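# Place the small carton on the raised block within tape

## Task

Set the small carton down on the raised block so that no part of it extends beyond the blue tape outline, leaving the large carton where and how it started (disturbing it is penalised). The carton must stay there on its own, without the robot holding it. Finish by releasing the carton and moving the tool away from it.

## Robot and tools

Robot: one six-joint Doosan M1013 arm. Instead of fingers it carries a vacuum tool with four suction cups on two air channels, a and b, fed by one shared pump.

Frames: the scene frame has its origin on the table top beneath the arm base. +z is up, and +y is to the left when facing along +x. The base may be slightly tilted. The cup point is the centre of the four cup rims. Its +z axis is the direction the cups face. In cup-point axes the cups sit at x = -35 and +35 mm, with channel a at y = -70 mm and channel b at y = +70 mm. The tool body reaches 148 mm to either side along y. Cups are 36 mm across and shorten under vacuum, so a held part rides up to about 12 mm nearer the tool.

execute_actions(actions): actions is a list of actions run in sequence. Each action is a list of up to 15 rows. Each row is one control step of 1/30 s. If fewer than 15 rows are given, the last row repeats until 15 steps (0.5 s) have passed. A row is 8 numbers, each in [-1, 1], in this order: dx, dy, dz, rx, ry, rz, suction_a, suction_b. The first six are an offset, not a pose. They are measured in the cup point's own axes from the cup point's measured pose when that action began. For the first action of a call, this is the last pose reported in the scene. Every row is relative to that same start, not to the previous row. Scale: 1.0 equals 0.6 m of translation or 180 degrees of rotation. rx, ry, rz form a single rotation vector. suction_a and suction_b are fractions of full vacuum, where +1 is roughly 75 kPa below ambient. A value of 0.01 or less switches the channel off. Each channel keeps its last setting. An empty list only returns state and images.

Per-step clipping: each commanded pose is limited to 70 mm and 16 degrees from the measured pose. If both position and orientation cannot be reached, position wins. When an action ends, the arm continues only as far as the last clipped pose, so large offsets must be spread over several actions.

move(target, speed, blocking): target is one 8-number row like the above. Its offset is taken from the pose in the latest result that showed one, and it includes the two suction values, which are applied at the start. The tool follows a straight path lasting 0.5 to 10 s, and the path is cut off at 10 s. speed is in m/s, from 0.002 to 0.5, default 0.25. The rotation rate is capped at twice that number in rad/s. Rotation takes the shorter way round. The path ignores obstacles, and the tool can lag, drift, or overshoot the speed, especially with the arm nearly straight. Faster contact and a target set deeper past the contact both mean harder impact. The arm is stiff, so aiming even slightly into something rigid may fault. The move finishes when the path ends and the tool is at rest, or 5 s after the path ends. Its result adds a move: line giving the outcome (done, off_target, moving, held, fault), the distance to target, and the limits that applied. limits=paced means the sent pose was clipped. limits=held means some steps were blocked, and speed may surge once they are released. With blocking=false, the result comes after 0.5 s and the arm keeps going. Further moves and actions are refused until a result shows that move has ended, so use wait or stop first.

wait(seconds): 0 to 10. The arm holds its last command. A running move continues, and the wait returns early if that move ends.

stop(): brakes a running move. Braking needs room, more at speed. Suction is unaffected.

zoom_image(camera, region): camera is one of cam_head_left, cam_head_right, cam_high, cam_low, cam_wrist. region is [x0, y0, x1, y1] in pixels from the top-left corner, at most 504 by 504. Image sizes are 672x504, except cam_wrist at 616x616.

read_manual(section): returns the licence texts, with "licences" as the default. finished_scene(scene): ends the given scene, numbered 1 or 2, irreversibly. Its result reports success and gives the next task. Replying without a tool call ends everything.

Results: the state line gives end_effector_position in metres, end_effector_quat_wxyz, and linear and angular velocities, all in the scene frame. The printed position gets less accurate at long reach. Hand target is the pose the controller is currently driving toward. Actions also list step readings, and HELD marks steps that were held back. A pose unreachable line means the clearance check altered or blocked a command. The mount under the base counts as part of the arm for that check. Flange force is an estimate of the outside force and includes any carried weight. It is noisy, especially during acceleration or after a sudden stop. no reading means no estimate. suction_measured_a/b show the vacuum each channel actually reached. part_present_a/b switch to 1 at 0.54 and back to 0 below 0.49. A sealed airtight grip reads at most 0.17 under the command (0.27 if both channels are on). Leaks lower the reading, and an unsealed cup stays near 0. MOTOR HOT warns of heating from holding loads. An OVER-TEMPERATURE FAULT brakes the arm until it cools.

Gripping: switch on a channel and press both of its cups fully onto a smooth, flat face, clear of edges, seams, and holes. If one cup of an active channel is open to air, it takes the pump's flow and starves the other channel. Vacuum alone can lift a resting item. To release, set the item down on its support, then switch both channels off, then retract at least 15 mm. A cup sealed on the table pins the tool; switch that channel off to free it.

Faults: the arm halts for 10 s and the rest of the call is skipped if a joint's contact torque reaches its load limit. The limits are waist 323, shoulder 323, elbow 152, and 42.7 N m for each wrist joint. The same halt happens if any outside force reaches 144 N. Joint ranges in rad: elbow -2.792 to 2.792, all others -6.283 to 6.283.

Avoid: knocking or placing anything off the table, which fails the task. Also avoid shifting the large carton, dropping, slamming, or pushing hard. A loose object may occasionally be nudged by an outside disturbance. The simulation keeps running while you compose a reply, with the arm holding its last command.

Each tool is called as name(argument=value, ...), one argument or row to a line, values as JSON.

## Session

execute_actions(
  actions=[],
)

Scene clock: 0.00 s.
end_effector_position=(+0.6487, +0.0205, +0.5085) suction_measured_a=0.00 part_present_a=0 suction_measured_b=0.00 part_present_b=0 end_effector_quat_wxyz=(+0.001, +0.696, +0.718, +0.001) end_effector_velocity=(+0.000, +0.000, -0.000) end_effector_angular_velocity=(-0.000, -0.002, +0.000)
Joint positions: [-0.052  0.15   1.528  0.     1.462  1.518]
Joint velocities: [ 0.001  0.     0.    -0.    -0.002  0.001]
Flange force (N, the push that the arm receives, along the end effector's own x y z axes): no reading
Hand target: +0.649, +0.021, +0.508; +0.001, +0.696, +0.718, +0.001

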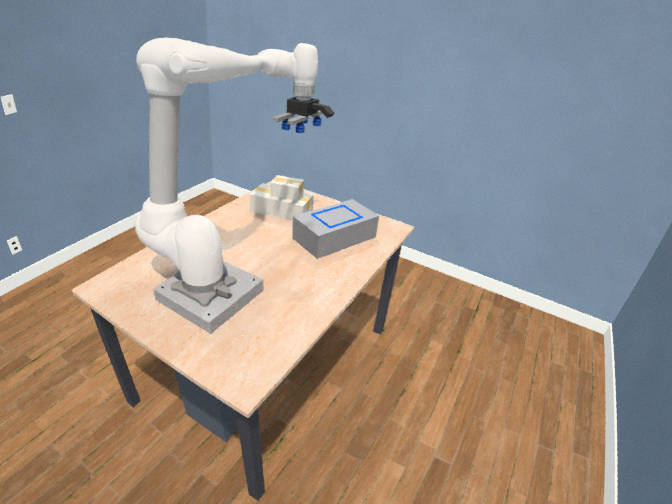

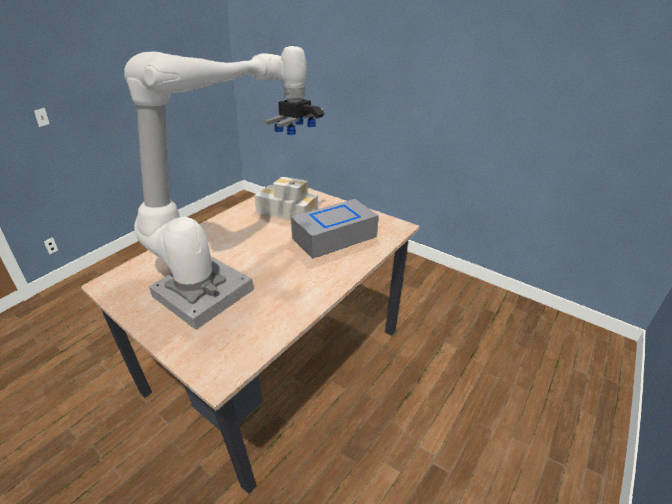

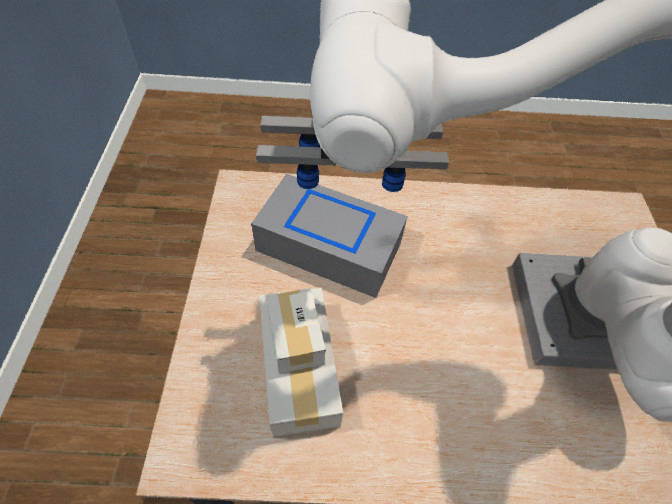

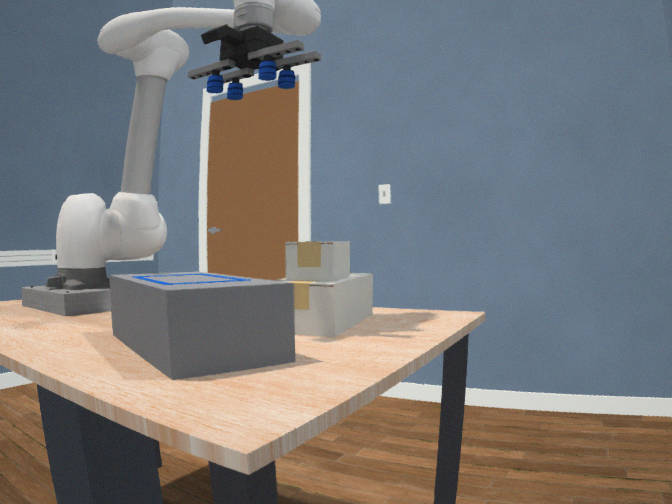

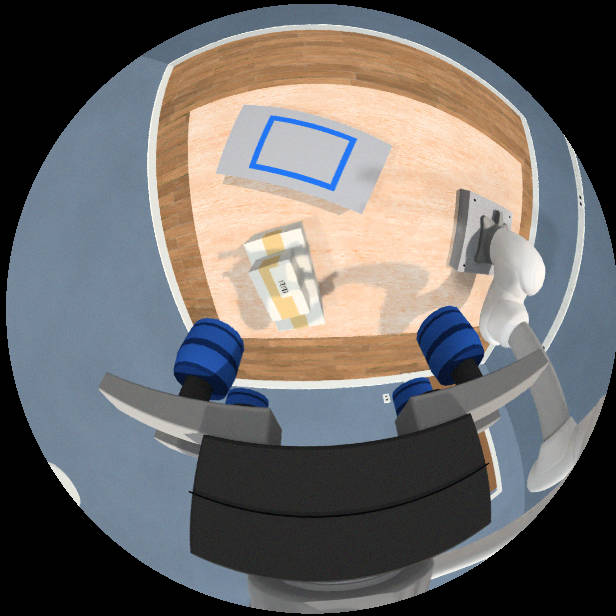

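move(
  target=[0.168,0.018,0.5,0,0,-0.072,0,0],
  speed=0.4,
)

Scene clock: 1.47 s.
end_effector_position=(+0.6572, +0.1215, +0.2086) suction_measured_a=0.00 part_present_a=0 suction_measured_b=0.00 part_present_b=0 end_effector_quat_wxyz=(+0.001, +0.611, +0.792, +0.001) end_effector_velocity=(+0.000, -0.000, -0.001) end_effector_angular_velocity=(+0.001, +0.001, -0.001)
Joint positions: [0.1   0.353 1.845 0.    0.941 1.445]
Joint velocities: [-0.001  0.002  0.     0.001 -0.001 -0.001]
Flange force (N, the push that the arm receives, along the end effector's own x y z axes): [-1.5 6.3 1.6]
Hand target: +0.657, +0.122, +0.209; +0.001, +0.611, +0.792, +0.001
Off the commanded pose: 0.000 m, 0 deg.
move: done

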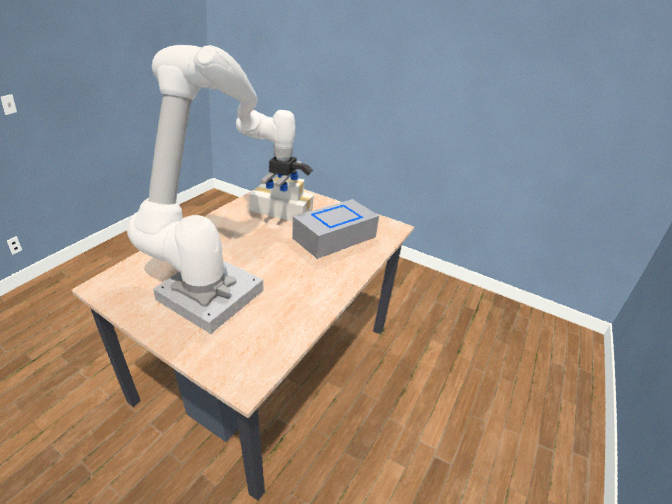

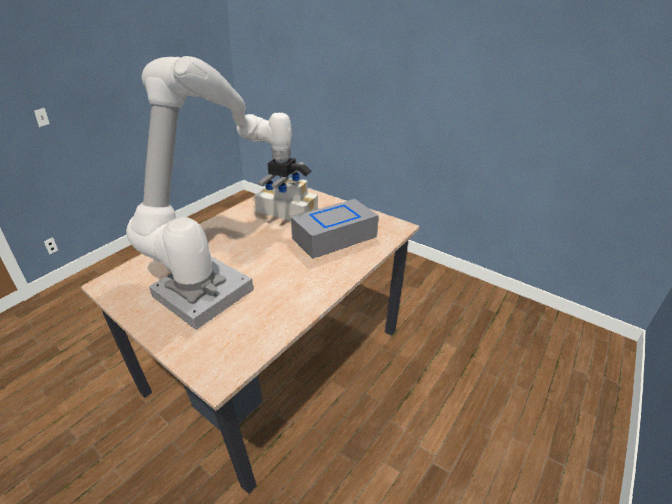

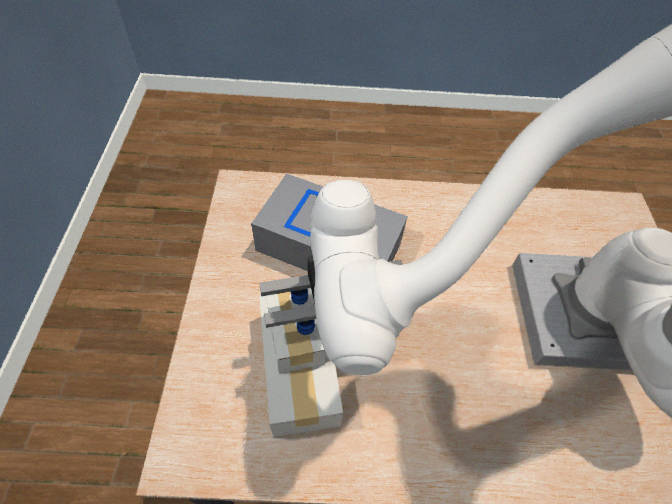

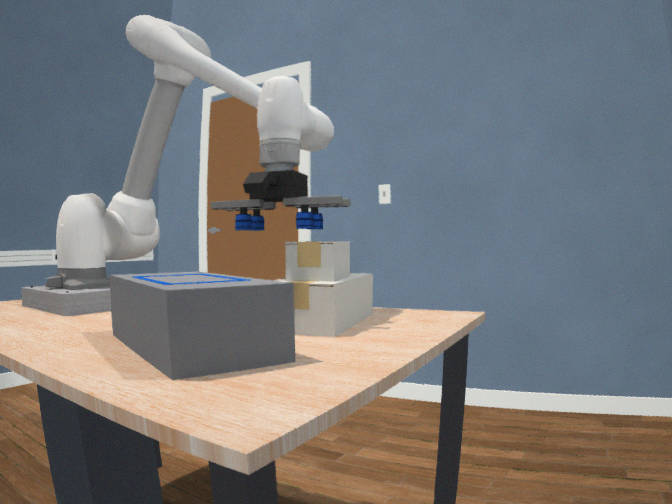

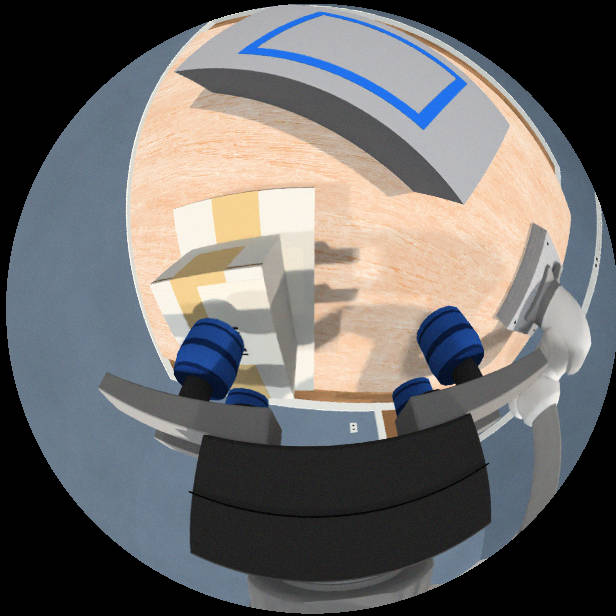

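move(
  target=[0.01,0.024,0.03,0,0,-0.033,0,0],
  speed=0.1,
)

move(
  target=[0,0,0.02,0,0,0,0,1],
  speed=0.04,
)

Scene clock: 3.77 s.
end_effector_position=(+0.6697, +0.1309, +0.1907) suction_measured_a=0.00 part_present_a=0 suction_measured_b=0.00 part_present_b=0 end_effector_quat_wxyz=(+0.001, +0.569, +0.823, +0.001) end_effector_velocity=(+0.000, +0.001, +0.000) end_effector_angular_velocity=(+0.000, -0.001, +0.000)
Joint positions: [ 0.112  0.39   1.83  -0.     0.92   1.352]
Joint velocities: [ 0.001 -0.    -0.     0.    -0.     0.   ]
Flange force (N, the push that the arm receives, along the end effector's own x y z axes): [0.5 6.6 1.2]
Hand target: +0.670, +0.131, +0.191; +0.001, +0.569, +0.823, +0.001
Off the commanded pose: 0.000 m, 0 deg.
move: done

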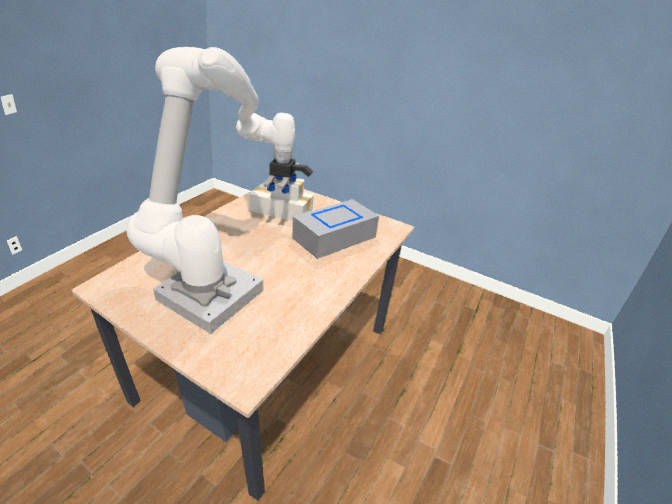

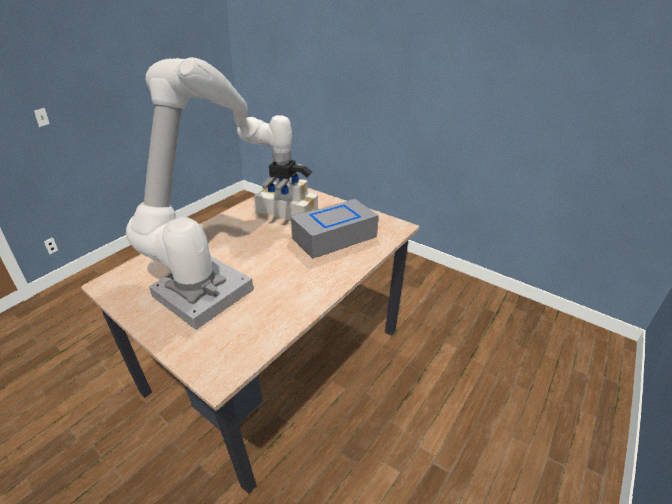

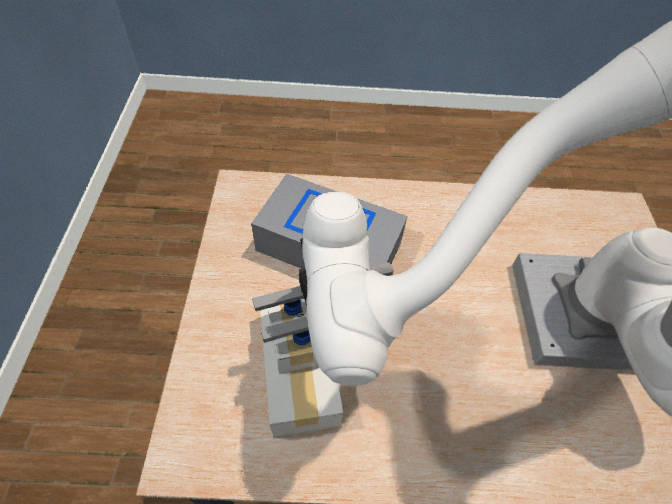

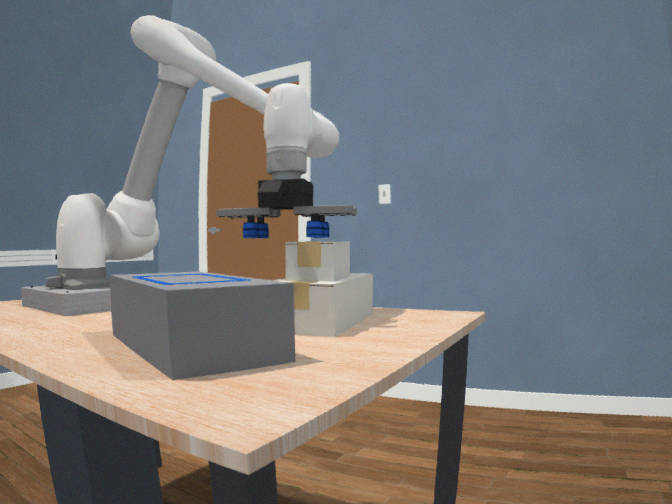

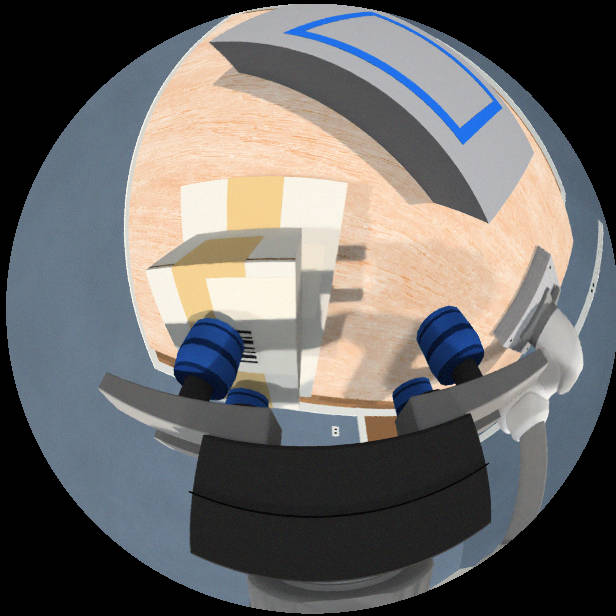

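Scene clock: 4.47 s.
end_effector_position=(+0.6697, +0.1309, +0.1787) suction_measured_a=0.00 part_present_a=0 suction_measured_b=0.70 part_present_b=1 end_effector_quat_wxyz=(+0.001, +0.569, +0.823, +0.001) end_effector_velocity=(-0.000, -0.000, -0.001) end_effector_angular_velocity=(-0.000, +0.001, -0.001)
Joint positions: [ 0.112  0.402  1.838 -0.     0.899  1.352]
Joint velocities: [-0.001  0.001  0.     0.    -0.     0.001]
Flange force (N, the push that the arm receives, along the end effector's own x y z axes): [-0.7 5.5 4.5]
Hand target: +0.670, +0.131, +0.179; +0.001, +0.569, +0.823, +0.001
Off the commanded pose: 0.000 m, 0 deg.
move: done

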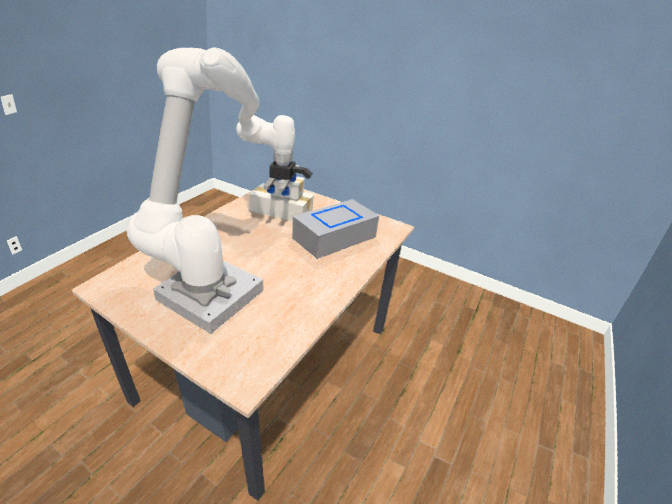

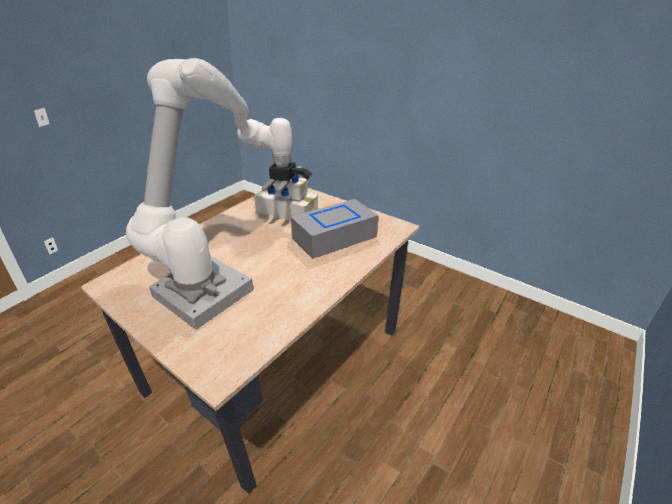

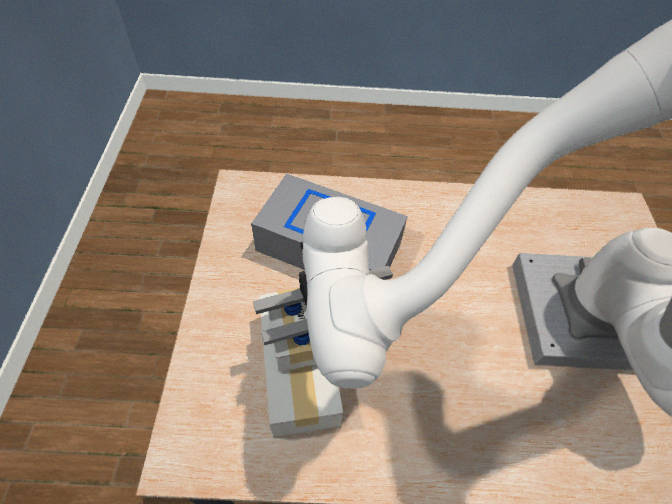

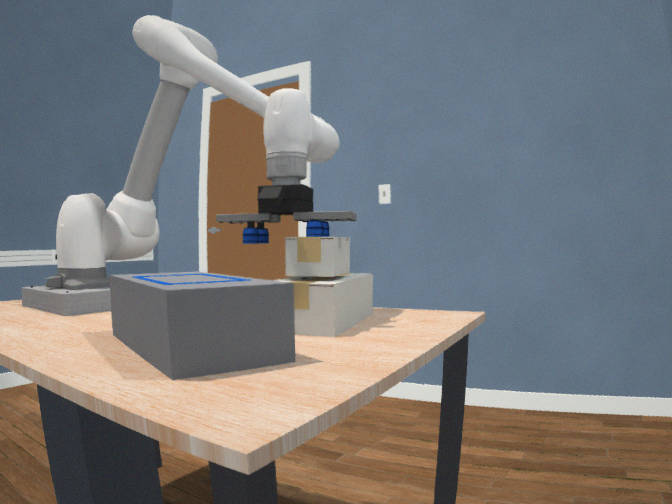

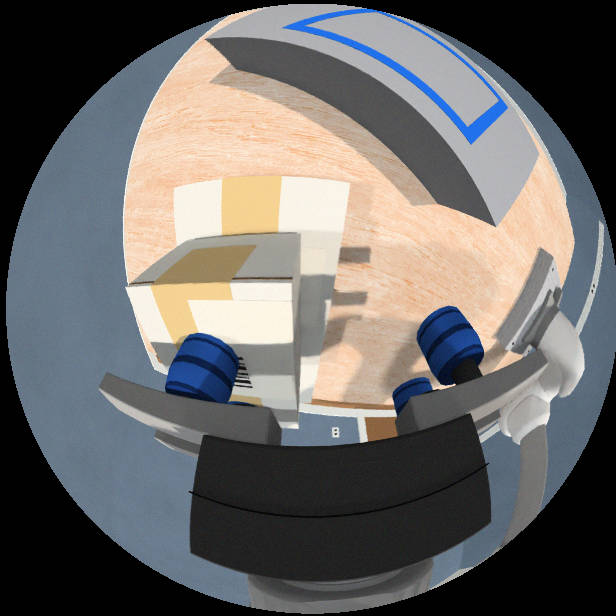

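move(
  target=[0,0,-0.095,0,0,0,0,1],
  speed=0.15,
)

move(
  target=[-0.583,-0.238,0.02,0,0,-0.29,0,1],
  speed=0.3,
)

Scene clock: 5.57 s.
end_effector_position=(+0.6695, +0.1309, +0.2356) suction_measured_a=0.00 part_present_a=0 suction_measured_b=0.94 part_present_b=1 end_effector_quat_wxyz=(+0.001, +0.569, +0.823, +0.001) end_effector_velocity=(+0.001, -0.001, +0.000) end_effector_angular_velocity=(-0.000, -0.001, -0.002)
Joint positions: [ 0.112  0.347  1.795 -0.     0.997  1.352]
Joint velocities: [-0.001 -0.    -0.001 -0.001 -0.001  0.001]
Flange force (N, the push that the arm receives, along the end effector's own x y z axes): [-2.1 5.3 2.1]
Hand target: +0.670, +0.131, +0.236; +0.001, +0.569, +0.823, +0.001
Off the commanded pose: 0.000 m, 0 deg.
move: done

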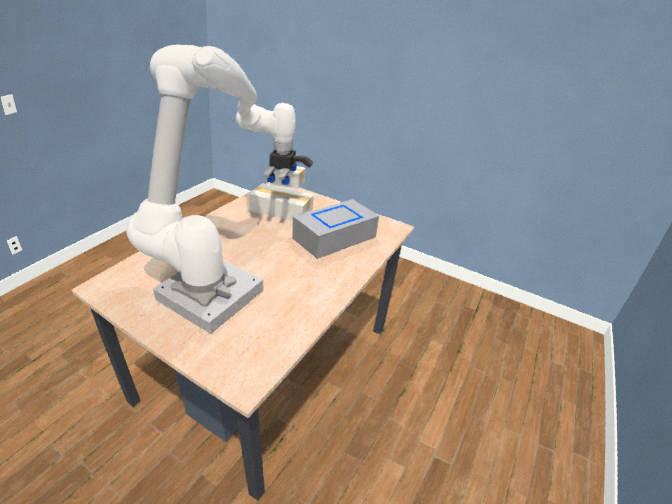

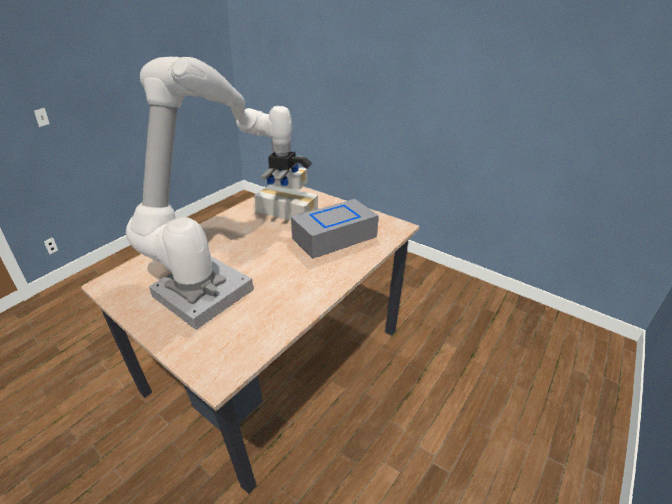

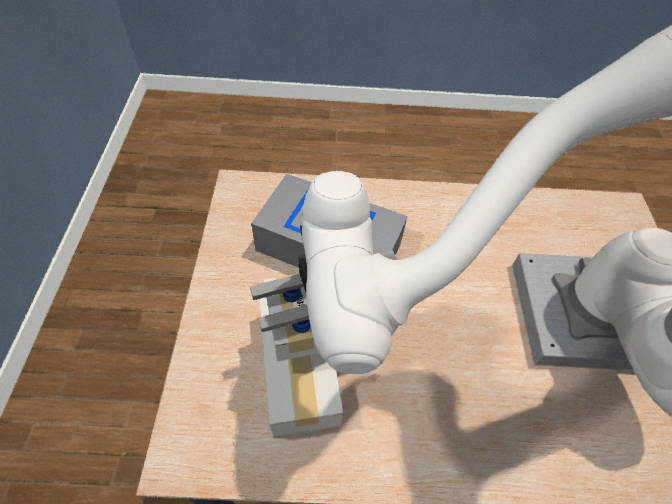

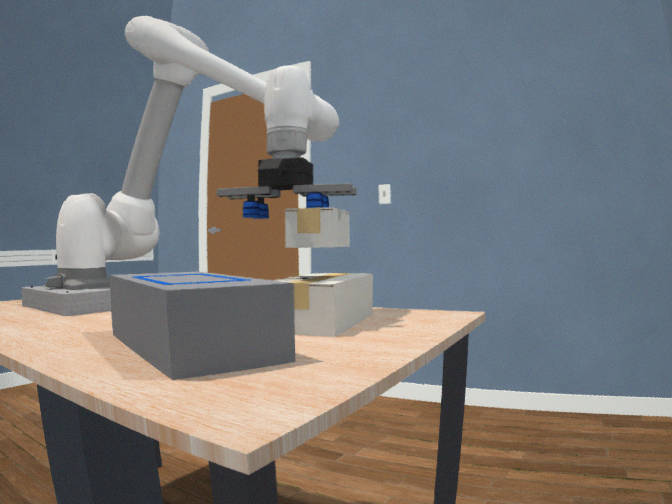

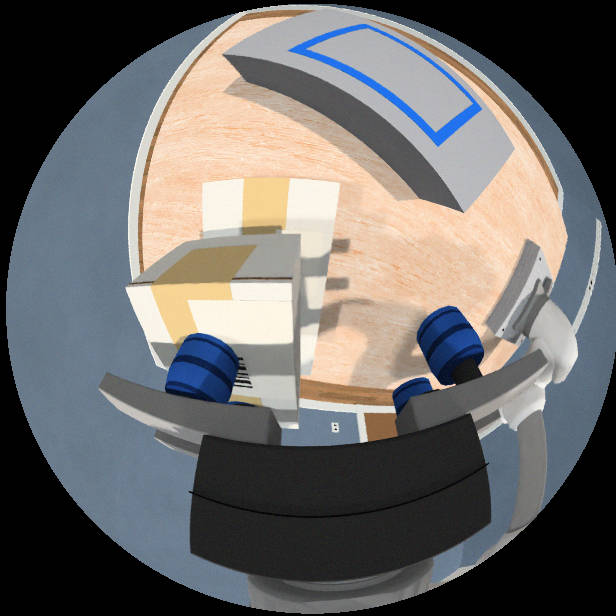

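Scene clock: 7.53 s.
end_effector_position=(+0.6596, -0.2467, +0.2238) suction_measured_a=0.00 part_present_a=0 suction_measured_b=0.94 part_present_b=1 end_effector_quat_wxyz=(+0.002, +0.149, +0.989, -0.000) end_effector_velocity=(-0.001, -0.001, -0.000) end_effector_angular_velocity=(+0.000, +0.002, +0.001)
Joint positions: [-0.437  0.388  1.76  -0.     0.991 -0.108]
Joint velocities: [-0.001  0.    -0.    -0.001  0.002 -0.002]
Flange force (N, the push that the arm receives, along the end effector's own x y z axes): [-6.2 -1.1 3.9]
Hand target: +0.660, -0.247, +0.224; +0.002, +0.149, +0.989, -0.000
Off the commanded pose: 0.000 m, 0 deg.
move: done

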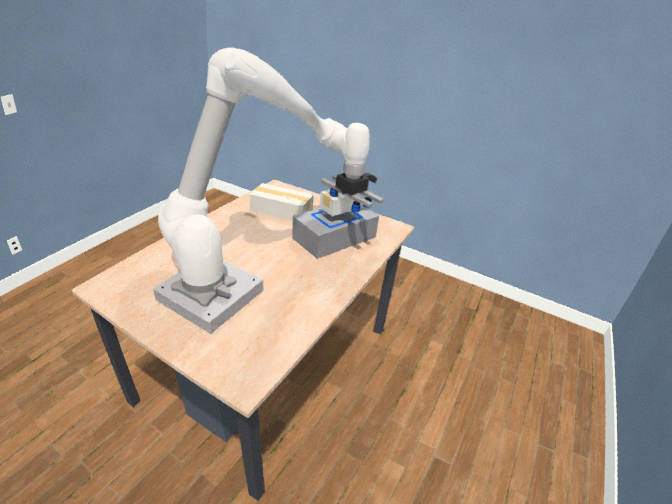

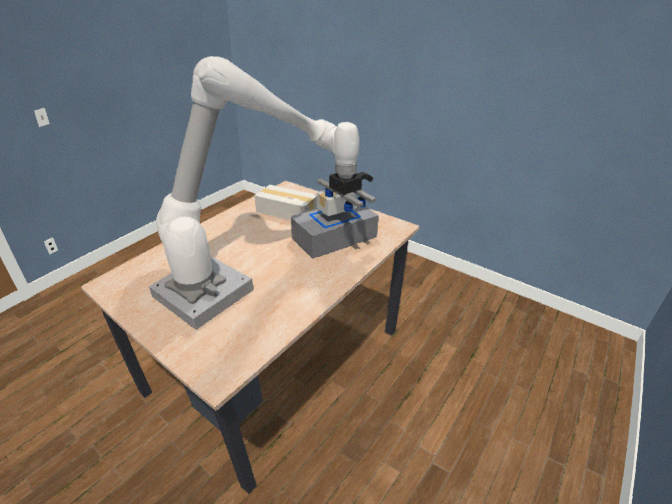

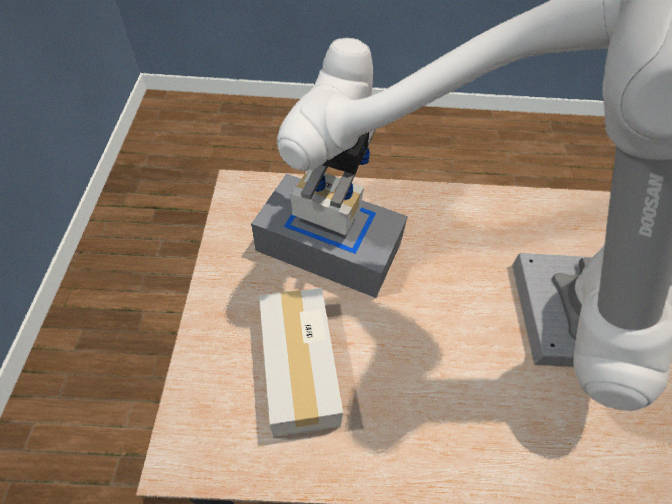

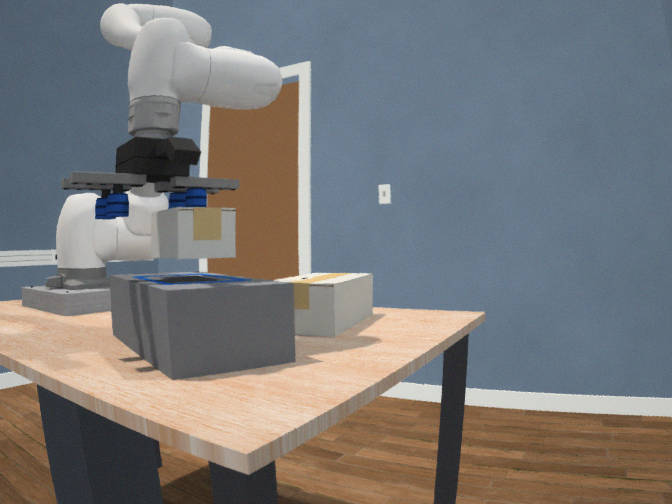

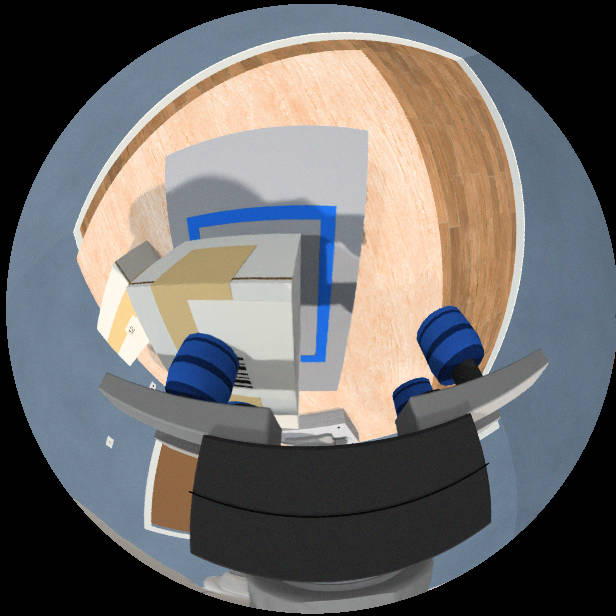

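Close. Small rotation, shift, lower to ~0.2.

move(
  target=[0.008,-0.012,0.04,0,0,0.017,0,1],
  speed=0.08,
)

Scene clock: 8.37 s.
end_effector_position=(+0.6530, -0.2522, +0.1998) suction_measured_a=0.00 part_present_a=0 suction_measured_b=0.94 part_present_b=1 end_effector_quat_wxyz=(+0.002, +0.175, +0.985, -0.000) end_effector_velocity=(-0.001, -0.000, -0.000) end_effector_angular_velocity=(+0.001, +0.001, -0.001)
Joint positions: [-0.448  0.405  1.787  0.     0.948 -0.066]
Joint velocities: [-0.001  0.     0.     0.     0.001  0.001]
Flange force (N, the push that the arm receives, along the end effector's own x y z axes): [-5.2 -0.3 2.4]
Hand target: +0.653, -0.252, +0.200; +0.002, +0.175, +0.985, -0.000
Off the commanded pose: 0.000 m, 0 deg.
move: done

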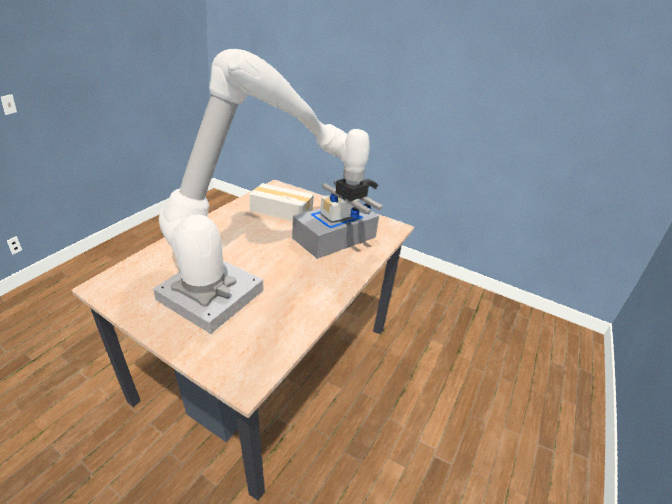

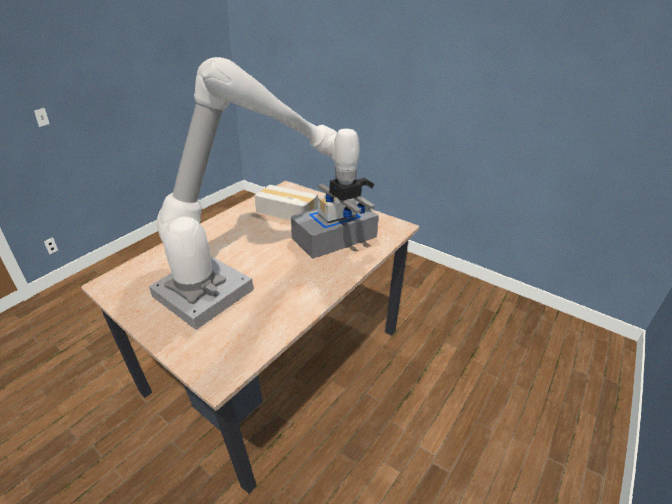

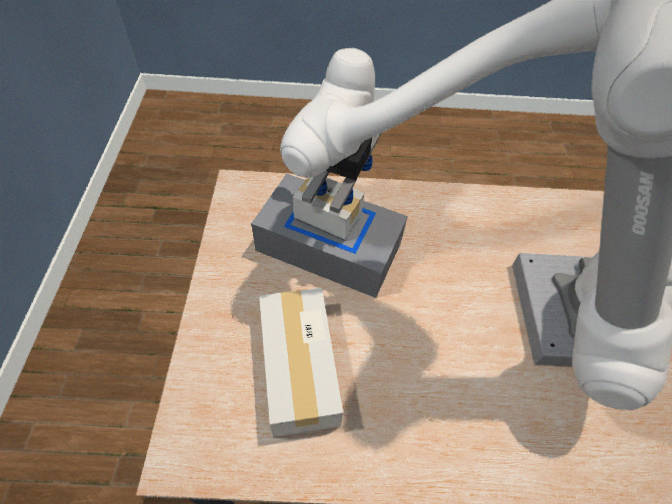

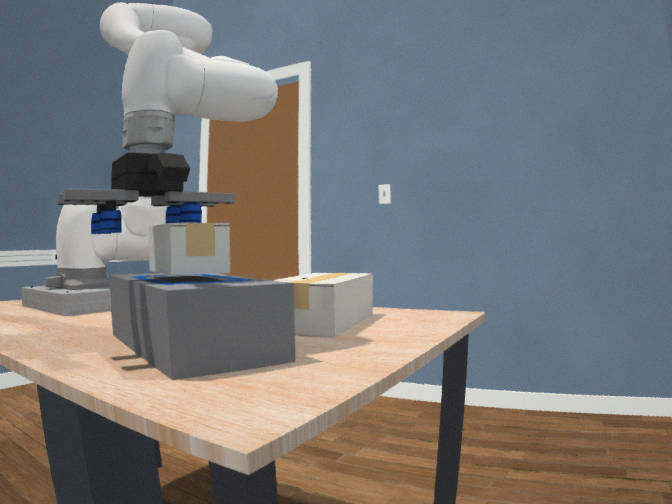

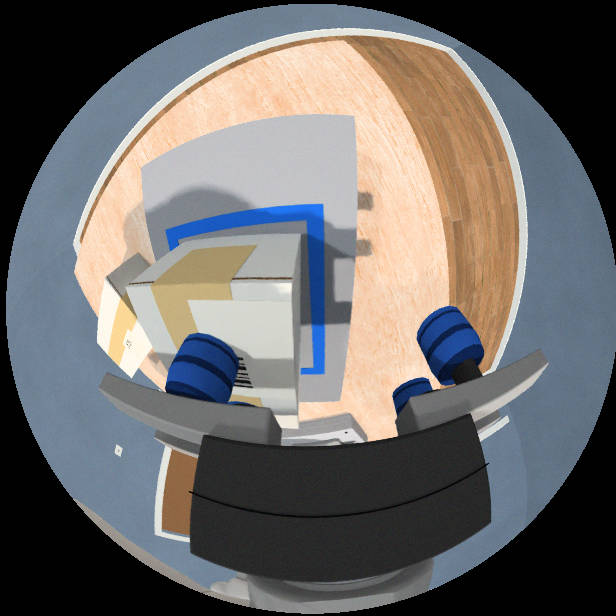

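move(
  target=[0.008,0.006,0.015,0,0,-0.007,0,1],
  speed=0.04,
)

zoom_image(
  camera="cam_low",
  region=[90,200,300,320],
)

Scene clock: 9.20 s.
end_effector_position=(+0.6497, -0.2472, +0.1908) suction_measured_a=0.00 part_present_a=0 suction_measured_b=0.94 part_present_b=1 end_effector_quat_wxyz=(+0.002, +0.164, +0.986, -0.000) end_effector_velocity=(+0.000, +0.000, -0.001) end_effector_angular_velocity=(-0.000, +0.000, +0.001)
Joint positions: [-0.444  0.407  1.803  0.     0.929 -0.083]
Joint velocities: [ 0.     0.001  0.    -0.    -0.001 -0.001]
Flange force (N, the push that the arm receives, along the end effector's own x y z axes): [-5.0 0.3 3.9]
Hand target: +0.650, -0.247, +0.191; +0.002, +0.164, +0.986, -0.000
Off the commanded pose: 0.000 m, 0 deg.
move: done

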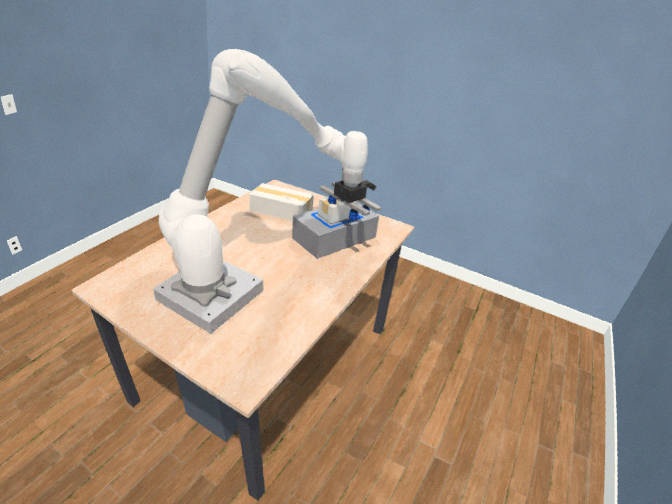

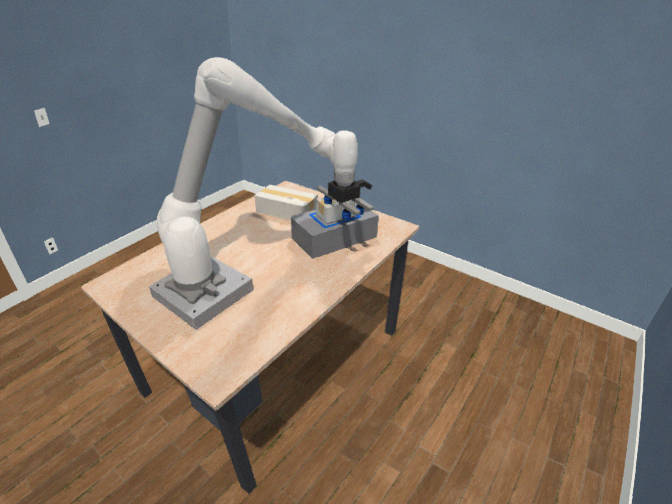

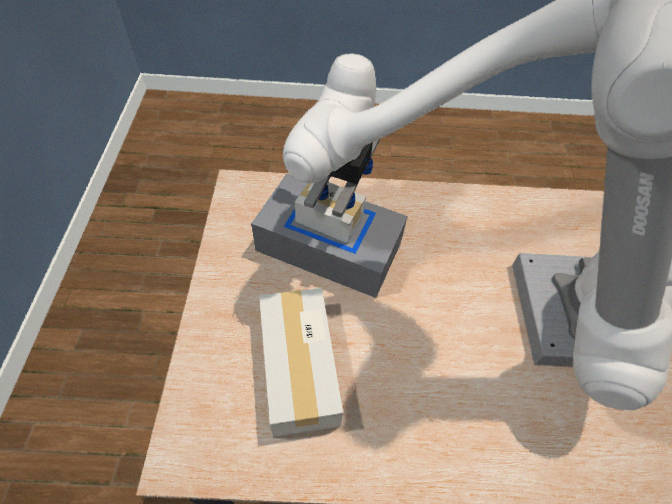

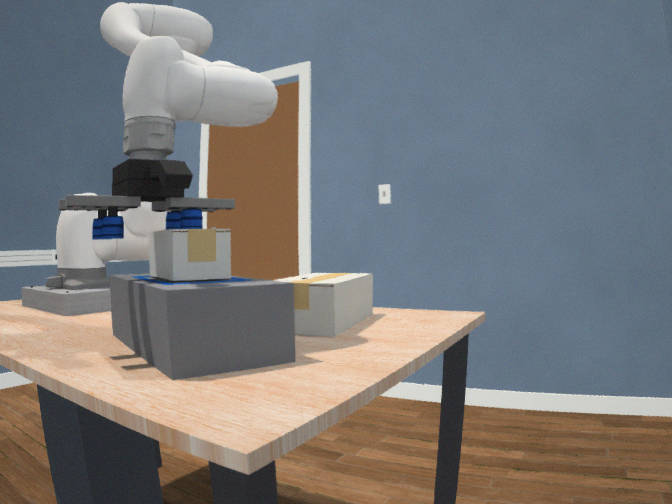

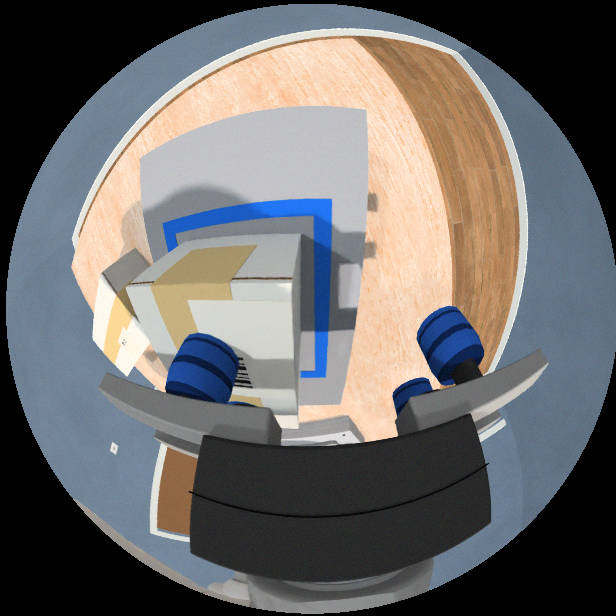

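Region (90, 200, 300, 320) of cam_low's 672x504 image, scaled by 2.400, with more detail than that image has; it fills the top 288 rows of this view, and the rest is white.

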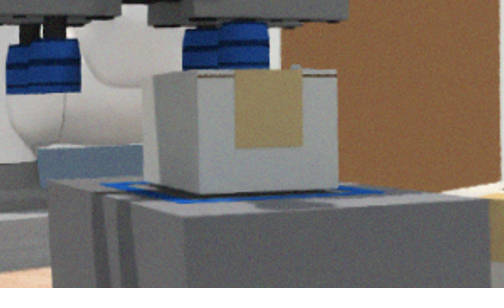

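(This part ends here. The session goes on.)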